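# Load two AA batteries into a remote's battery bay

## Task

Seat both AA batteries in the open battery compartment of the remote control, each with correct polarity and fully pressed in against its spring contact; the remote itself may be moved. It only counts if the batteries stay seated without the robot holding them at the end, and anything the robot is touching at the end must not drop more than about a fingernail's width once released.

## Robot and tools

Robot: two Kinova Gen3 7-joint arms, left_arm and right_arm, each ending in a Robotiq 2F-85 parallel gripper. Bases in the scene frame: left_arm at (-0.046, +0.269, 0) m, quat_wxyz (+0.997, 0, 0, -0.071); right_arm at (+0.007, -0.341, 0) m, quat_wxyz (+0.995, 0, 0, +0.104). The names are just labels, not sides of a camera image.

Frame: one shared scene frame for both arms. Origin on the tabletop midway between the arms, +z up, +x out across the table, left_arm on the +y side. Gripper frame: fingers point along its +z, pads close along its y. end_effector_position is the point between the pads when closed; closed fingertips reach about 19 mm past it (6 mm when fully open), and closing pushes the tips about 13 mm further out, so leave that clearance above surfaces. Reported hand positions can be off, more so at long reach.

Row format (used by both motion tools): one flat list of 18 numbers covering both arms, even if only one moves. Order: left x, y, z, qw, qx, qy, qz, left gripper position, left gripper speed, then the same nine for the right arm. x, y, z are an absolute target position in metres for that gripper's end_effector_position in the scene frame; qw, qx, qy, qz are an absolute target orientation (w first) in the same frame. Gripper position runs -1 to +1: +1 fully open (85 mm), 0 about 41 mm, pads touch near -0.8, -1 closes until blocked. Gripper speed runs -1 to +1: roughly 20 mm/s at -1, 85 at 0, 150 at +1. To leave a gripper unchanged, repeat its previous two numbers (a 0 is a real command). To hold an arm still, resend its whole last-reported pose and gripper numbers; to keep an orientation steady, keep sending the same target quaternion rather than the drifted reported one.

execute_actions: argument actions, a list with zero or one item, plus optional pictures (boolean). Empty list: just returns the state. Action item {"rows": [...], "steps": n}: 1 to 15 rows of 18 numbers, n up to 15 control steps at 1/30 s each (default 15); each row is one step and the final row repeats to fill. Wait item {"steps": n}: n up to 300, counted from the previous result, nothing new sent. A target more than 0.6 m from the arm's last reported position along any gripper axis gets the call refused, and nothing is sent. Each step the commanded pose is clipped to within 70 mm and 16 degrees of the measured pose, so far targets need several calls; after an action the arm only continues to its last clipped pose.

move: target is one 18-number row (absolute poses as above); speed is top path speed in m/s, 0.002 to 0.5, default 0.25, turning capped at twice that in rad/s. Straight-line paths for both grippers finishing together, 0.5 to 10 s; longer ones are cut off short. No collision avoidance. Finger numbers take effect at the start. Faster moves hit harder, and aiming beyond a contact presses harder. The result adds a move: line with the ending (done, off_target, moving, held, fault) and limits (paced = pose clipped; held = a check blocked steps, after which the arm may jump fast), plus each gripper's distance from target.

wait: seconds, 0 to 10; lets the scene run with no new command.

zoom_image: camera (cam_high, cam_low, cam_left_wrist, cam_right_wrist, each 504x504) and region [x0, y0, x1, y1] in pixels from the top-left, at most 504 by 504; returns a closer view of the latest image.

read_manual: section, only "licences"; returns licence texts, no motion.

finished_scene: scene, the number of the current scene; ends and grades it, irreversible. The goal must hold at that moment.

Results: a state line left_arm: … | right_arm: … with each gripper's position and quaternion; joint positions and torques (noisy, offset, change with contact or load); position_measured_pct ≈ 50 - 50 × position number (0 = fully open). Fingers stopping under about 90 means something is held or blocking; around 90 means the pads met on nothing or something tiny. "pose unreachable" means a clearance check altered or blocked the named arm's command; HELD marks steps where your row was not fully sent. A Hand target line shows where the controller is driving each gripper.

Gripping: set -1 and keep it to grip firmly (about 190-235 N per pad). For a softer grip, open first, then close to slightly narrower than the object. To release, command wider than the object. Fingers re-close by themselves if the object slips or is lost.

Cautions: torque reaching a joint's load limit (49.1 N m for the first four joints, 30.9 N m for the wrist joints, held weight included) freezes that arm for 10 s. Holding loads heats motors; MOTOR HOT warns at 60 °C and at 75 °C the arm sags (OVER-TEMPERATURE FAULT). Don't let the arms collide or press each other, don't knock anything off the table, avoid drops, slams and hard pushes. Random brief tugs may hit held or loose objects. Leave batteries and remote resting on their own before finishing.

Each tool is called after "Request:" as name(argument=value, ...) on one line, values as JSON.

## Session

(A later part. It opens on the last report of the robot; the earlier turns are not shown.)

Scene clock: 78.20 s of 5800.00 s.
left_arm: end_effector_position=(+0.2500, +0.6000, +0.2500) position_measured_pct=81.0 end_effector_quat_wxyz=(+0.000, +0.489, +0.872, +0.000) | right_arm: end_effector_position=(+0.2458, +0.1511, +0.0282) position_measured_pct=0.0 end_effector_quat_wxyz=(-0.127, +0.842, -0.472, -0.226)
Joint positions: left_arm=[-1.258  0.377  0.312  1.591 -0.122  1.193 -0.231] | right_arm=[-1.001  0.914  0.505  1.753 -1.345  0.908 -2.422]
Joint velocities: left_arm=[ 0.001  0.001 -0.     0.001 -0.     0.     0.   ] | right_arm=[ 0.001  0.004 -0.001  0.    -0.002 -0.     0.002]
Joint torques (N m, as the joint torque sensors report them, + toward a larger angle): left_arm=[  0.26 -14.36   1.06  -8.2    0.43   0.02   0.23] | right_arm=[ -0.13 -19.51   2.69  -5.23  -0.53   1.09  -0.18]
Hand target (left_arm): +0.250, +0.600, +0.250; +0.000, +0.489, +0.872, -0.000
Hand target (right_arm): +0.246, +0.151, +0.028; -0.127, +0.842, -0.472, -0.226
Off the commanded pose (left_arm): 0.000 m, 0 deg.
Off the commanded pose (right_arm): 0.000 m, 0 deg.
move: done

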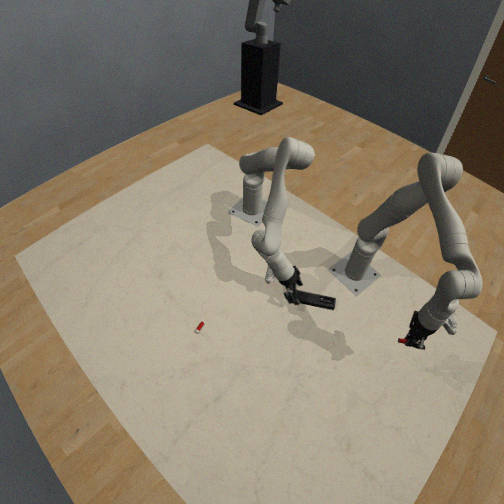

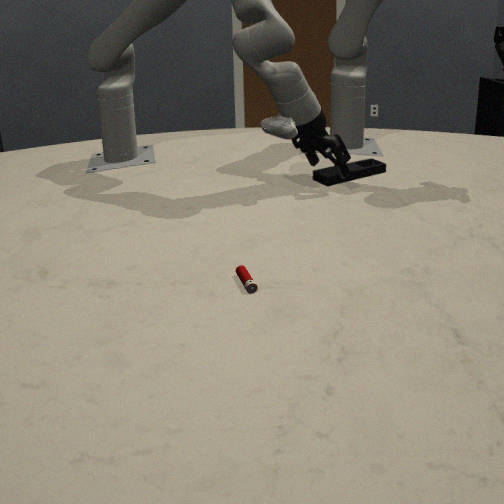

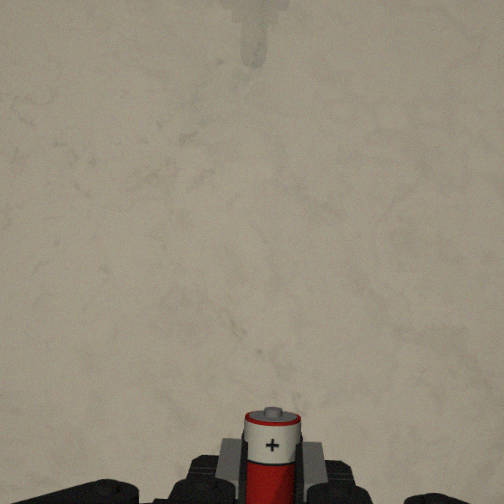

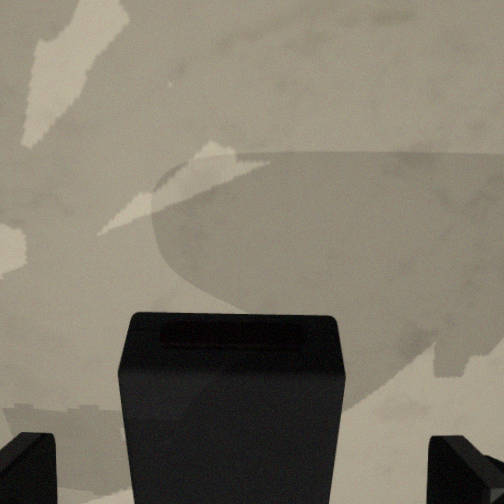

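Request:
move(target=[0.25,0.6,0.25,0,0.489,0.872,0,-1,0,0.246,0.151,0.028,-0.127,0.842,-0.472,-0.226,-1,0])

Request:
move(target=[0.25,0.6,0.25,0,0.489,0.872,0,-1,0,0.460,-0.166,0.029,-0.127,0.842,-0.472,-0.226,-1,0], speed=0.1)

Request:
move(target=[0.36,0.12,0.18,0,0.489,0.872,0,-1,0,0.460,-0.166,0.028,-0.127,0.842,-0.472,-0.226,1,0])

Request:
move(target=[0.38,0.03,0.14,0,0.489,0.872,0,-1,0,0.50,-0.23,0.10,-0.127,0.842,-0.472,-0.226,1,0], speed=0.15)

Request:
move(target=[0.405,-0.075,0.12,0,0.489,0.872,0,-1,0,0.55,-0.30,0.15,-0.127,0.842,-0.472,-0.226,1,0], speed=0.15)

Scene clock: 94.17 s of 5800.00 s.
left_arm: end_effector_position=(+0.2500, +0.6000, +0.2500) position_measured_pct=81.0 end_effector_quat_wxyz=(+0.000, +0.489, +0.872, +0.000) | right_arm: end_effector_position=(+0.2464, +0.1513, +0.0289) position_measured_pct=46.0 end_effector_quat_wxyz=(-0.128, +0.842, -0.472, -0.226)
Joint positions: left_arm=[-1.258  0.377  0.312  1.591 -0.122  1.193 -0.231] | right_arm=[-1.001  0.913  0.506  1.753 -1.345  0.909 -2.422]
Joint velocities: left_arm=[-0.002 -0.     0.001 -0.001  0.001  0.     0.   ] | right_arm=[-0.001  0.001  0.     0.    -0.    -0.     0.   ]
Joint torques (N m, as the joint torque sensors report them, + toward a larger angle): left_arm=[  0.26 -14.42   1.12  -8.17   0.4    0.06   0.31] | right_arm=[ -0.32 -18.32   2.16  -5.01  -0.65   0.8   -0.15]
Hand target (left_arm): +0.250, +0.600, +0.250; +0.000, +0.489, +0.872, -0.000
Hand target (right_arm): +0.246, +0.151, +0.028; -0.127, +0.842, -0.472, -0.226
Off the commanded pose (left_arm): 0.000 m, 0 deg.
Off the commanded pose (right_arm): 0.001 m, 0 deg.
After step 90, 12.13 s passed at rest.
move: done

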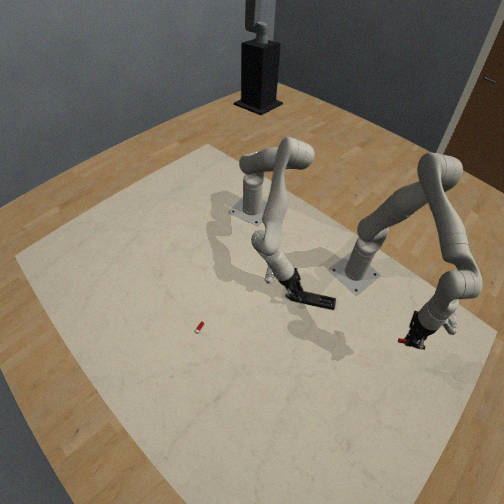

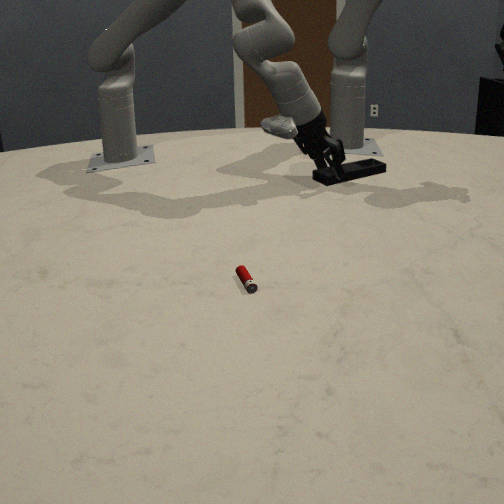

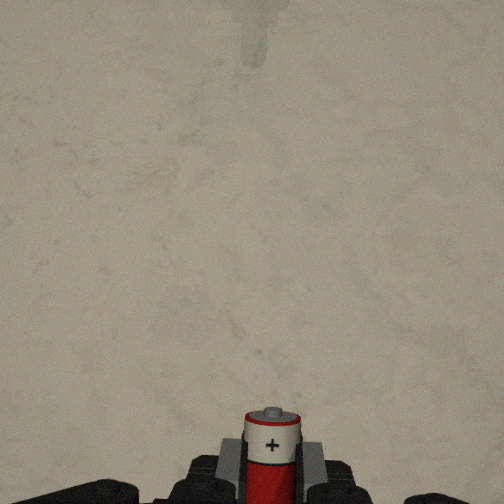

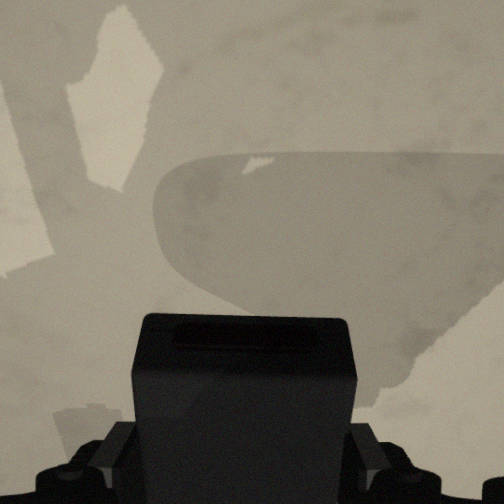

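Scene clock: 98.37 s of 5800.00 s.
left_arm: end_effector_position=(+0.2500, +0.6000, +0.2500) position_measured_pct=81.0 end_effector_quat_wxyz=(+0.000, +0.489, +0.872, +0.000) | right_arm: end_effector_position=(+0.4609, -0.1652, +0.0291) position_measured_pct=46.0 end_effector_quat_wxyz=(-0.127, +0.842, -0.472, -0.227)
Joint positions: left_arm=[-1.258  0.377  0.312  1.591 -0.122  1.193 -0.231] | right_arm=[-0.278  1.031  0.652  1.54  -1.051  1.309 -1.993]
Joint velocities: left_arm=[-0.     0.002  0.    -0.    -0.002 -0.     0.001] | right_arm=[ 0.004  0.003  0.    -0.003  0.     0.002  0.   ]
Joint torques (N m, as the joint torque sensors report them, + toward a larger angle): left_arm=[  0.03 -13.74   1.14  -8.78   0.42   0.17   0.24] | right_arm=[ -0.07 -20.86   3.26  -4.79  -0.52   1.57  -0.24]
Hand target (left_arm): +0.250, +0.600, +0.250; +0.000, +0.489, +0.872, -0.000
Hand target (right_arm): +0.461, -0.165, +0.029; -0.127, +0.842, -0.472, -0.227
Off the commanded pose (left_arm): 0.000 m, 0 deg.
Off the commanded pose (right_arm): 0.001 m, 0 deg.
move: done

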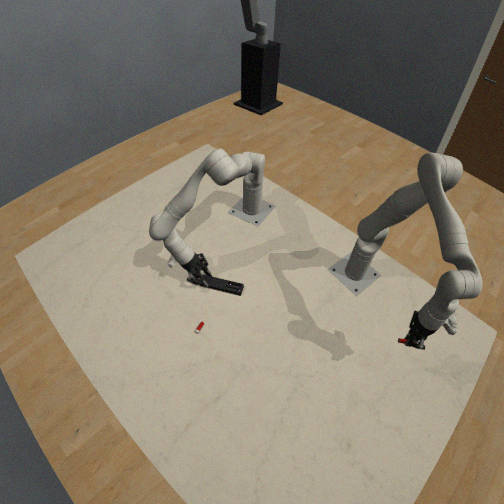

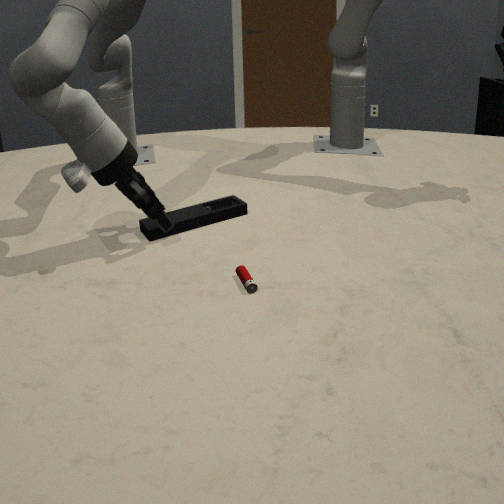

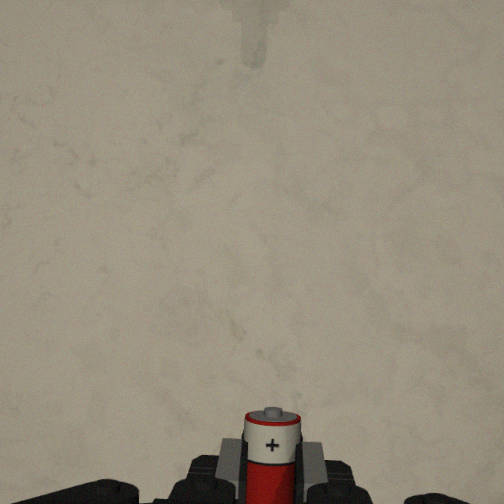

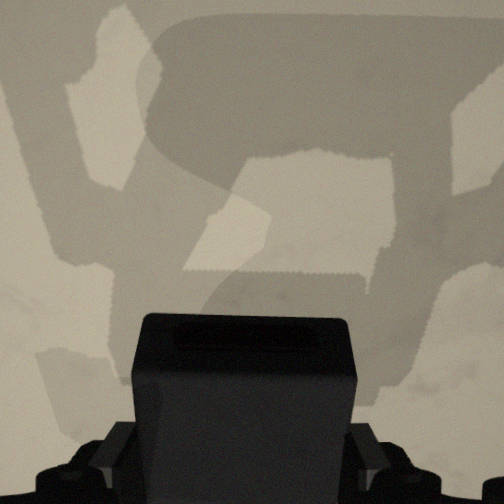

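Scene clock: 100.97 s of 5800.00 s.
left_arm: end_effector_position=(+0.3619, +0.1205, +0.1802) position_measured_pct=81.0 end_effector_quat_wxyz=(+0.000, +0.489, +0.872, +0.001) | right_arm: end_effector_position=(+0.4600, -0.1660, +0.0280) position_measured_pct=0.0 end_effector_quat_wxyz=(-0.127, +0.842, -0.472, -0.226)
Joint positions: left_arm=[-0.225  0.469  0.544  1.758 -0.286  0.993  1.12 ] | right_arm=[-0.278  1.031  0.652  1.545 -1.053  1.305 -1.989]
Joint velocities: left_arm=[0.005 0.003 0.002 0.    0.    0.001 0.002] | right_arm=[-0.     0.001  0.    -0.    -0.     0.001  0.   ]
Joint torques (N m, as the joint torque sensors report them, + toward a larger angle): left_arm=[  0.37 -14.19   2.21  -7.02   0.22   0.02   0.35] | right_arm=[  0.13 -20.07   3.47  -4.83  -0.39   1.36  -0.11]
Hand target (left_arm): +0.362, +0.120, +0.180; -0.000, +0.489, +0.872, +0.001
Hand target (right_arm): +0.460, -0.166, +0.028; -0.127, +0.842, -0.472, -0.226
Off the commanded pose (left_arm): 0.002 m, 0 deg.
Off the commanded pose (right_arm): 0.000 m, 0 deg.
move: done

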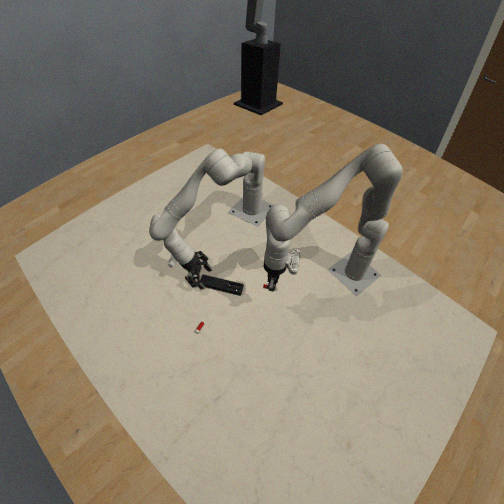

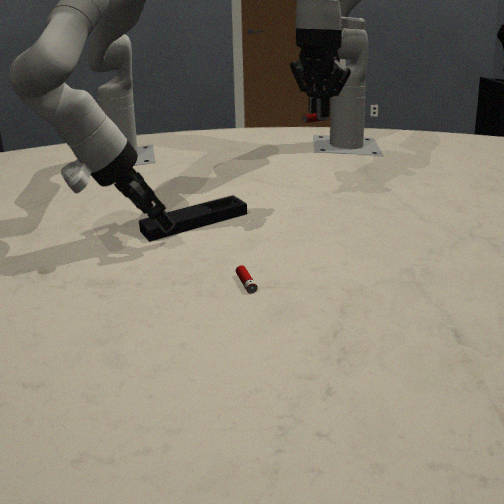

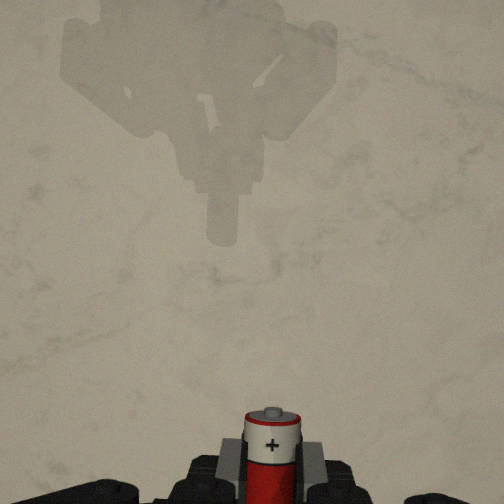

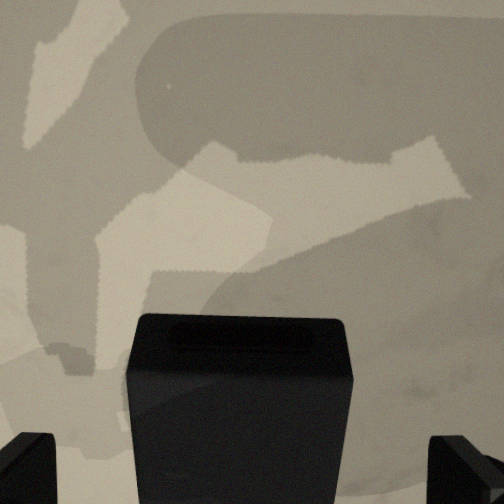

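Scene clock: 102.13 s of 5800.00 s.
left_arm: end_effector_position=(+0.3803, +0.0302, +0.1400) position_measured_pct=81.0 end_effector_quat_wxyz=(+0.000, +0.489, +0.872, +0.000) | right_arm: end_effector_position=(+0.5004, -0.2298, +0.1000) position_measured_pct=0.0 end_effector_quat_wxyz=(-0.127, +0.842, -0.472, -0.226)
Joint positions: left_arm=[-0.     0.636  0.511  1.622 -0.359  0.977  1.321] | right_arm=[-0.15   0.982  0.711  1.354 -0.944  1.51  -2.048]
Joint velocities: left_arm=[ 0.005  0.004  0.001 -0.002 -0.002 -0.    -0.   ] | right_arm=[ 0.002 -0.001  0.    -0.002 -0.     0.001 -0.001]
Joint torques (N m, as the joint torque sensors report them, + toward a larger angle): left_arm=[  0.47 -17.28   2.78  -6.8    0.94   0.31   0.23] | right_arm=[ -0.15 -21.08   3.45  -5.98  -0.39   1.4   -0.1 ]
Hand target (left_arm): +0.380, +0.030, +0.140; +0.000, +0.489, +0.872, +0.000
Hand target (right_arm): +0.500, -0.230, +0.100; -0.127, +0.842, -0.472, -0.226
Off the commanded pose (left_arm): 0.000 m, 0 deg.
Off the commanded pose (right_arm): 0.000 m, 0 deg.
move: done

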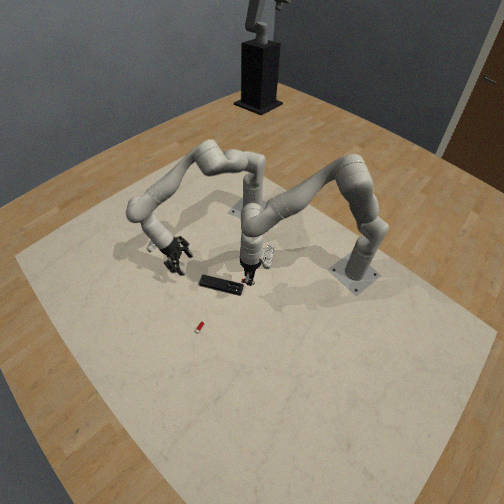

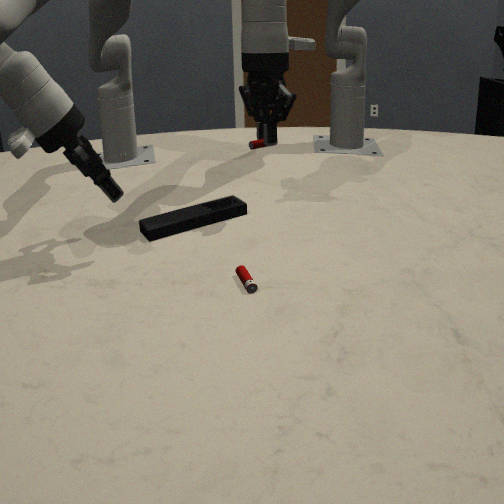

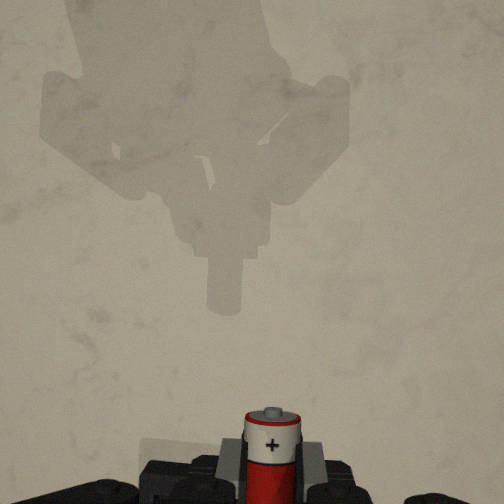

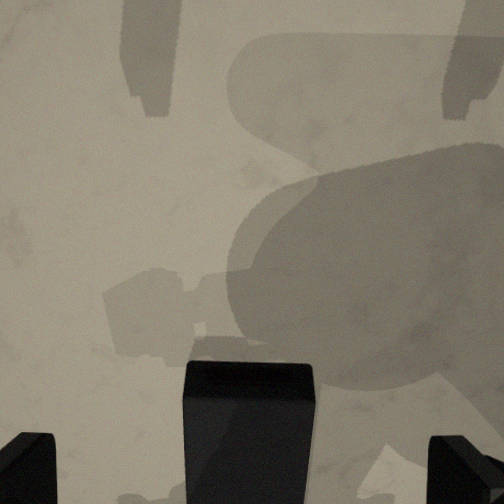

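Scene clock: 103.33 s of 5800.00 s.
left_arm: end_effector_position=(+0.4055, -0.0747, +0.1200) position_measured_pct=81.0 end_effector_quat_wxyz=(+0.000, +0.489, +0.872, +0.000) | right_arm: end_effector_position=(+0.5503, -0.2996, +0.1501) position_measured_pct=0.0 end_effector_quat_wxyz=(-0.127, +0.842, -0.472, -0.226)
Joint positions: left_arm=[ 0.213  0.819  0.487  1.328 -0.397  1.09   1.442] | right_arm=[ 0.032  1.028  0.723  1.03  -0.909  1.73  -2.118]
Joint velocities: left_arm=[ 0.005  0.005  0.001 -0.004 -0.002  0.002  0.001] | right_arm=[ 0.006  0.003  0.001 -0.004 -0.     0.002 -0.001]
Joint torques (N m, as the joint torque sensors report them, + toward a larger angle): left_arm=[  0.09 -20.2    3.07  -7.27   0.51   0.23   0.21] | right_arm=[  0.17 -22.97   2.99  -6.    -0.64   1.29  -0.08]
Hand target (left_arm): +0.405, -0.075, +0.120; +0.000, +0.489, +0.872, +0.000
Hand target (right_arm): +0.550, -0.300, +0.150; -0.127, +0.842, -0.472, -0.226
Off the commanded pose (left_arm): 0.001 m, 0 deg.
Off the commanded pose (right_arm): 0.001 m, 0 deg.
move: done

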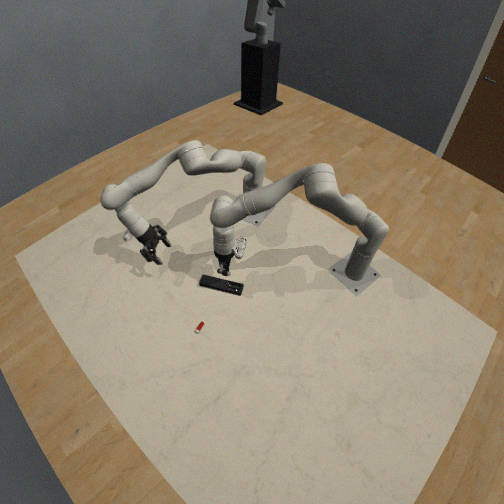

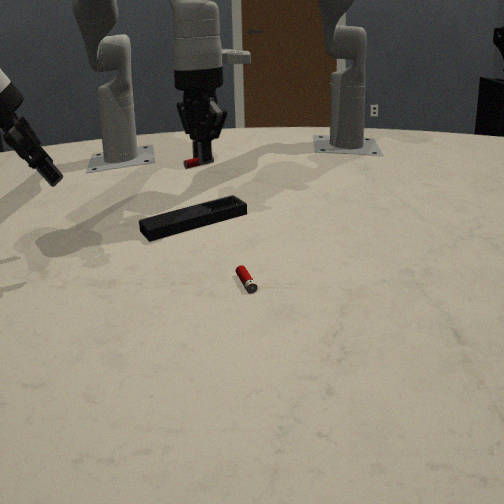

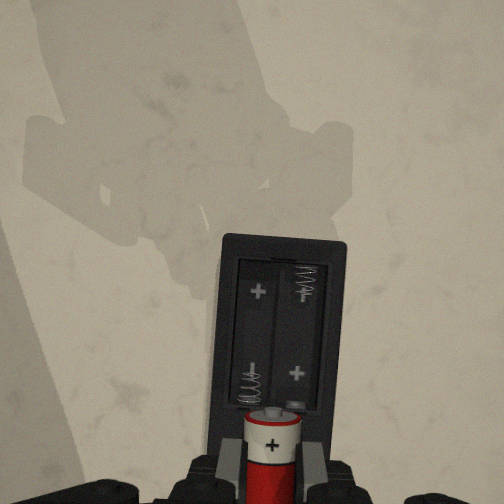

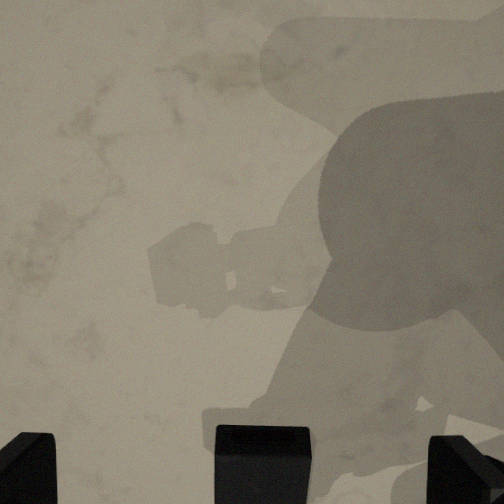

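Request:
move(target=[0.382,-0.0507,0.075,-0.221,0.504,0.824,0.135,-1,0,0.55,-0.30,0.15,-0.127,0.842,-0.472,-0.226,1,0], speed=0.08)

Request:
move(target=[0.382,-0.0507,0.046,-0.221,0.504,0.824,0.135,-1,0,0.55,-0.30,0.15,-0.127,0.842,-0.472,-0.226,1,0], speed=0.025)

Request:
zoom_image(camera="cam_low", region=[170, 150, 290, 230])

Request:
zoom_image(camera="cam_high", region=[190, 250, 270, 310])

Scene clock: 126.00 s of 5800.00 s.
left_arm: end_effector_position=(+0.3821, -0.0505, +0.0755) position_measured_pct=81.0 end_effector_quat_wxyz=(-0.221, +0.504, +0.824, +0.135) | right_arm: end_effector_position=(+0.5500, -0.3000, +0.1500) position_measured_pct=0.0 end_effector_quat_wxyz=(-0.127, +0.842, -0.472, -0.226)
Joint positions: left_arm=[ 0.44   1.172  0.384  0.8   -0.489  1.733  1.357] | right_arm=[ 0.032  1.028  0.723  1.031 -0.908  1.73  -2.117]
Joint velocities: left_arm=[ 0.006  0.01  -0.001 -0.011 -0.001  0.008 -0.001] | right_arm=[-0.001 -0.    -0.    -0.     0.    -0.     0.   ]
Joint torques (N m, as the joint torque sensors report them, + toward a larger angle): left_arm=[ -0.07 -24.55   2.18  -6.7    0.38   1.57  -0.16] | right_arm=[ -0.1  -22.97   3.12  -6.88  -0.62   1.29  -0.38]
Hand target (left_arm): +0.382, -0.051, +0.075; -0.221, +0.504, +0.824, +0.135
Hand target (right_arm): +0.550, -0.300, +0.150; -0.127, +0.842, -0.472, -0.226
Off the commanded pose (left_arm): 0.001 m, 0 deg.
Off the commanded pose (right_arm): 0.000 m, 0 deg.
After step 90, 16.07 s passed at rest.
move: done

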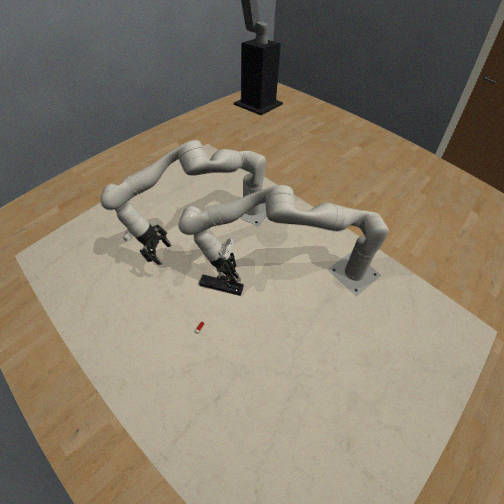

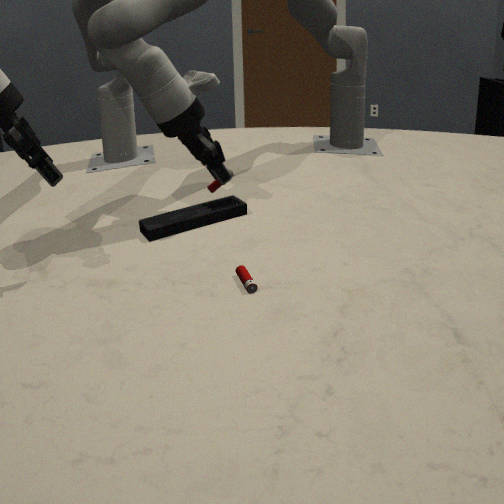

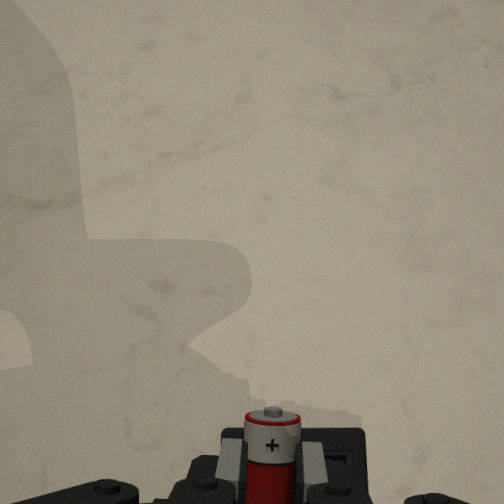

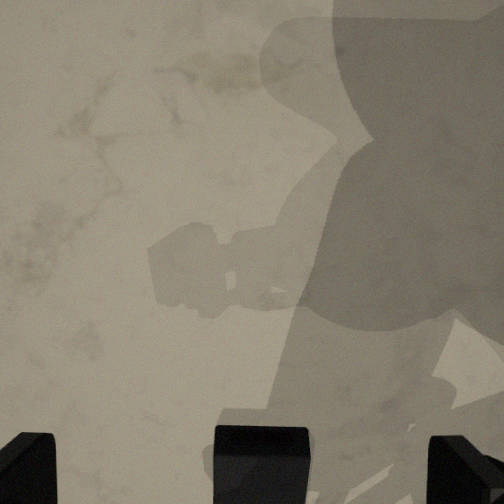

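Scene clock: 127.43 s of 5800.00 s.
left_arm: end_effector_position=(+0.3820, -0.0506, +0.0461) position_measured_pct=81.0 end_effector_quat_wxyz=(-0.221, +0.504, +0.824, +0.135) | right_arm: end_effector_position=(+0.5500, -0.3000, +0.1500) position_measured_pct=0.0 end_effector_quat_wxyz=(-0.127, +0.842, -0.472, -0.226)
Joint positions: left_arm=[ 0.44   1.21   0.379  0.814 -0.495  1.684  1.368] | right_arm=[ 0.032  1.028  0.723  1.031 -0.908  1.73  -2.117]
Joint velocities: left_arm=[ 0.     0.003 -0.    -0.001 -0.001 -0.002 -0.   ] | right_arm=[-0.    -0.     0.    -0.     0.001  0.     0.   ]
Joint torques (N m, as the joint torque sensors report them, + toward a larger angle): left_arm=[  0.26 -23.88   2.41  -6.17   0.02   1.43   0.04] | right_arm=[  0.12 -22.83   3.25  -6.36  -0.59   1.19  -0.18]
Hand target (left_arm): +0.382, -0.051, +0.046; -0.221, +0.504, +0.824, +0.135
Hand target (right_arm): +0.550, -0.300, +0.150; -0.127, +0.842, -0.472, -0.226
Off the commanded pose (left_arm): 0.000 m, 0 deg.
Off the commanded pose (right_arm): 0.000 m, 0 deg.
move: done

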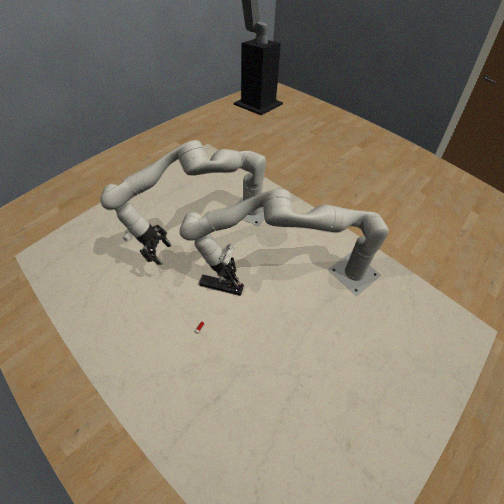

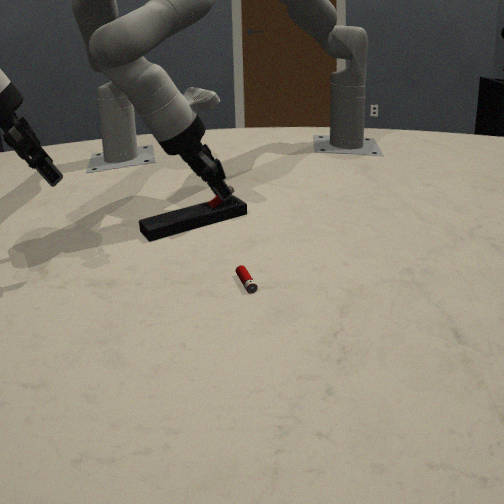

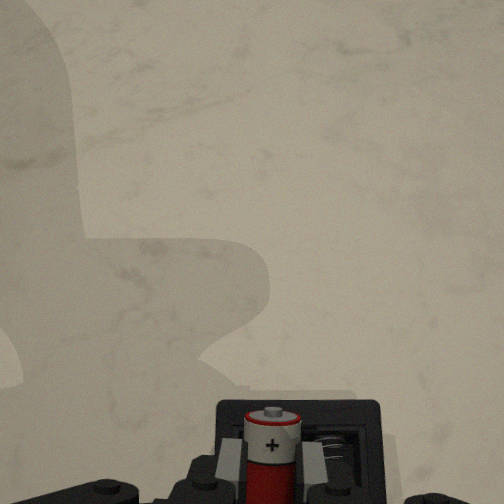

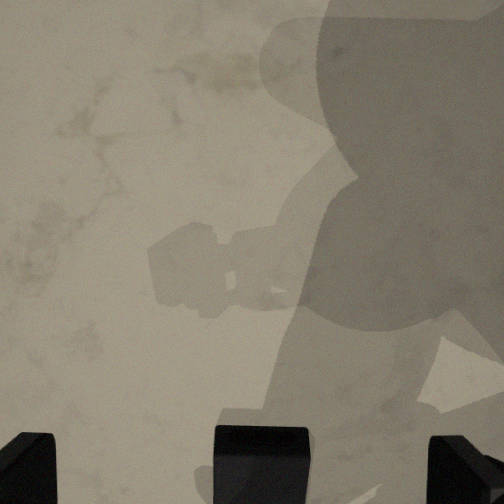

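Region (170, 150, 290, 230) of cam_low's 504x504 image, scaled by 4.200, with more detail than that image has.

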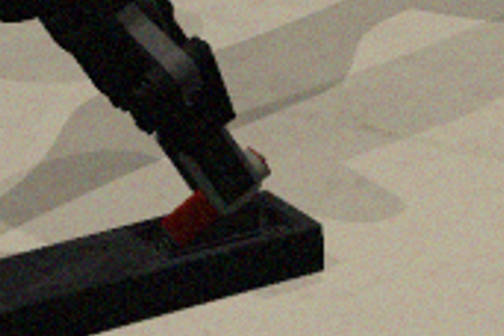

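Region (190, 250, 270, 310) of cam_high's 504x504 image, scaled by 6.300, with more detail than that image has; it fills the top 378 rows of this view, and the rest is white.

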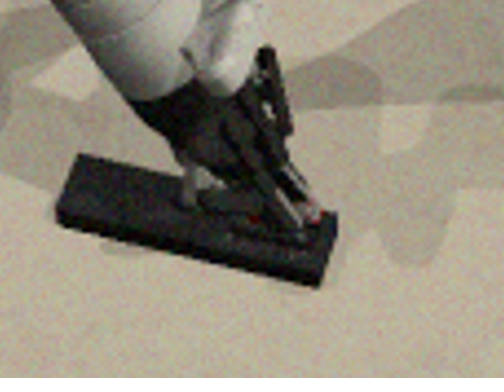

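Wrist view matches scene 1's. Release and retreat.

Request:
move(target=[0.382,-0.0507,0.045,-0.221,0.504,0.824,0.135,-0.4,0,0.55,-0.30,0.15,-0.127,0.842,-0.472,-0.226,1,0], speed=0.02)

Request:
move(target=[0.39,-0.07,0.13,0,0.522,0.853,0,-1,0,0.52,-0.27,0.12,-0.127,0.842,-0.472,-0.226,1,0], speed=0.1)

Scene clock: 139.17 s of 5800.00 s.
left_arm: end_effector_position=(+0.3820, -0.0507, +0.0450) position_measured_pct=69.8 end_effector_quat_wxyz=(-0.221, +0.504, +0.824, +0.135) | right_arm: end_effector_position=(+0.5500, -0.3000, +0.1500) position_measured_pct=0.0 end_effector_quat_wxyz=(-0.127, +0.842, -0.472, -0.226)
Joint positions: left_arm=[ 0.441  1.211  0.379  0.814 -0.495  1.683  1.368] | right_arm=[ 0.032  1.028  0.723  1.031 -0.908  1.73  -2.117]
Joint velocities: left_arm=[ 0.     0.     0.     0.    -0.001 -0.001  0.001] | right_arm=[ 0.001  0.001 -0.001 -0.    -0.     0.    -0.   ]
Joint torques (N m, as the joint torque sensors report them, + toward a larger angle): left_arm=[  0.13 -24.18   1.61  -5.81   0.23   1.5    0.17] | right_arm=[ -0.12 -22.65   2.92  -6.68  -0.61   1.27  -0.2 ]
Hand target (left_arm): +0.382, -0.051, +0.045; -0.221, +0.504, +0.824, +0.135
Hand target (right_arm): +0.550, -0.300, +0.150; -0.127, +0.842, -0.472, -0.226
Off the commanded pose (left_arm): 0.000 m, 0 deg.
Off the commanded pose (right_arm): 0.000 m, 0 deg.
After step 90, 8.03 s passed at rest.
move: done

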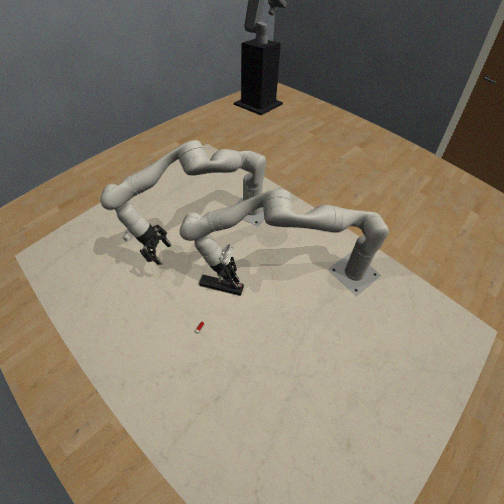

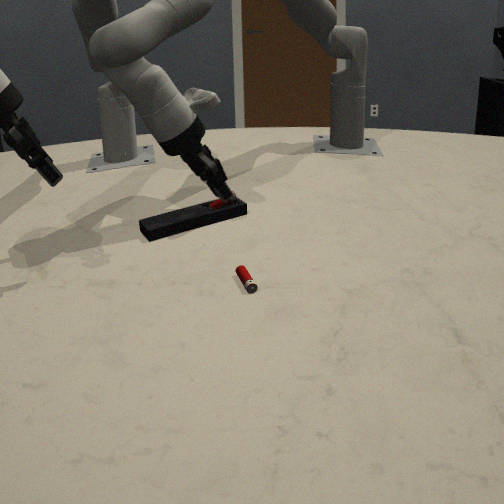

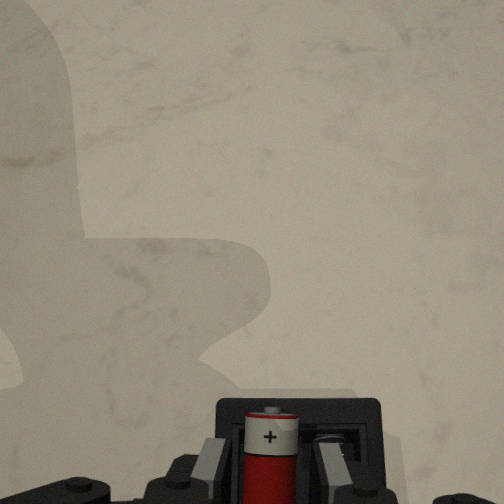

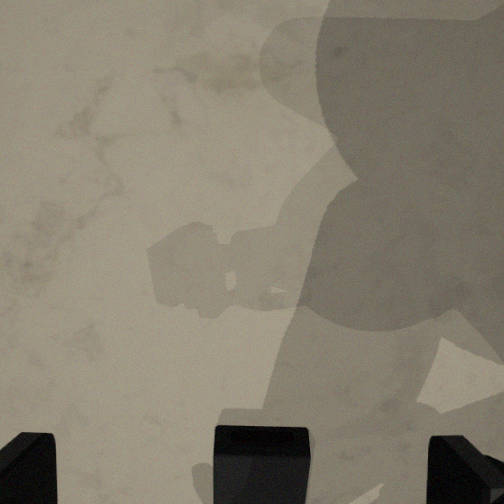

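Scene clock: 142.10 s of 5800.00 s.
left_arm: end_effector_position=(+0.3900, -0.0705, +0.1297) position_measured_pct=91.7 end_effector_quat_wxyz=(+0.000, +0.522, +0.853, +0.000) | right_arm: end_effector_position=(+0.5198, -0.2701, +0.1200) position_measured_pct=0.0 end_effector_quat_wxyz=(-0.127, +0.842, -0.472, -0.226)
Joint positions: left_arm=[ 0.198  0.781  0.514  1.381 -0.403  1.084  1.39 ] | right_arm=[-0.061  0.997  0.721  1.235 -0.915  1.602 -2.053]
Joint velocities: left_arm=[-0.007 -0.007 -0.     0.007  0.001 -0.006 -0.001] | right_arm=[-0.001 -0.001 -0.     0.002  0.    -0.001  0.   ]
Joint torques (N m, as the joint torque sensors report them, + toward a larger angle): left_arm=[  0.07 -19.21   3.14  -7.06   0.48   0.34   0.26] | right_arm=[  0.   -21.26   3.57  -6.6   -0.42   1.54  -0.27]
Hand target (left_arm): +0.390, -0.070, +0.130; +0.000, +0.522, +0.853, +0.000
Hand target (right_arm): +0.520, -0.270, +0.120; -0.127, +0.843, -0.472, -0.226
Off the commanded pose (left_arm): 0.001 m, 0 deg.
Off the commanded pose (right_arm): 0.000 m, 0 deg.
move: done

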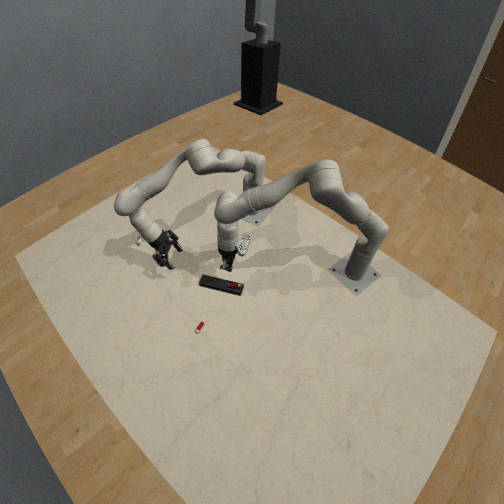

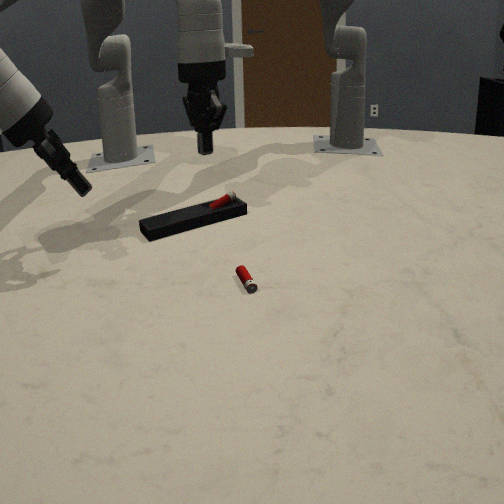

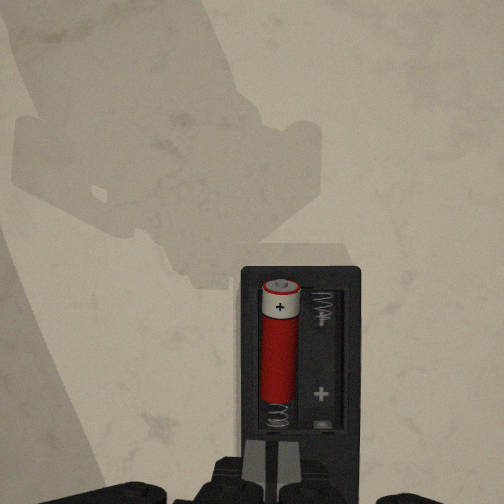

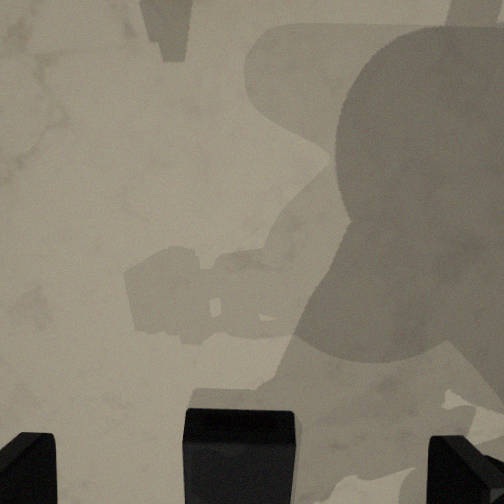

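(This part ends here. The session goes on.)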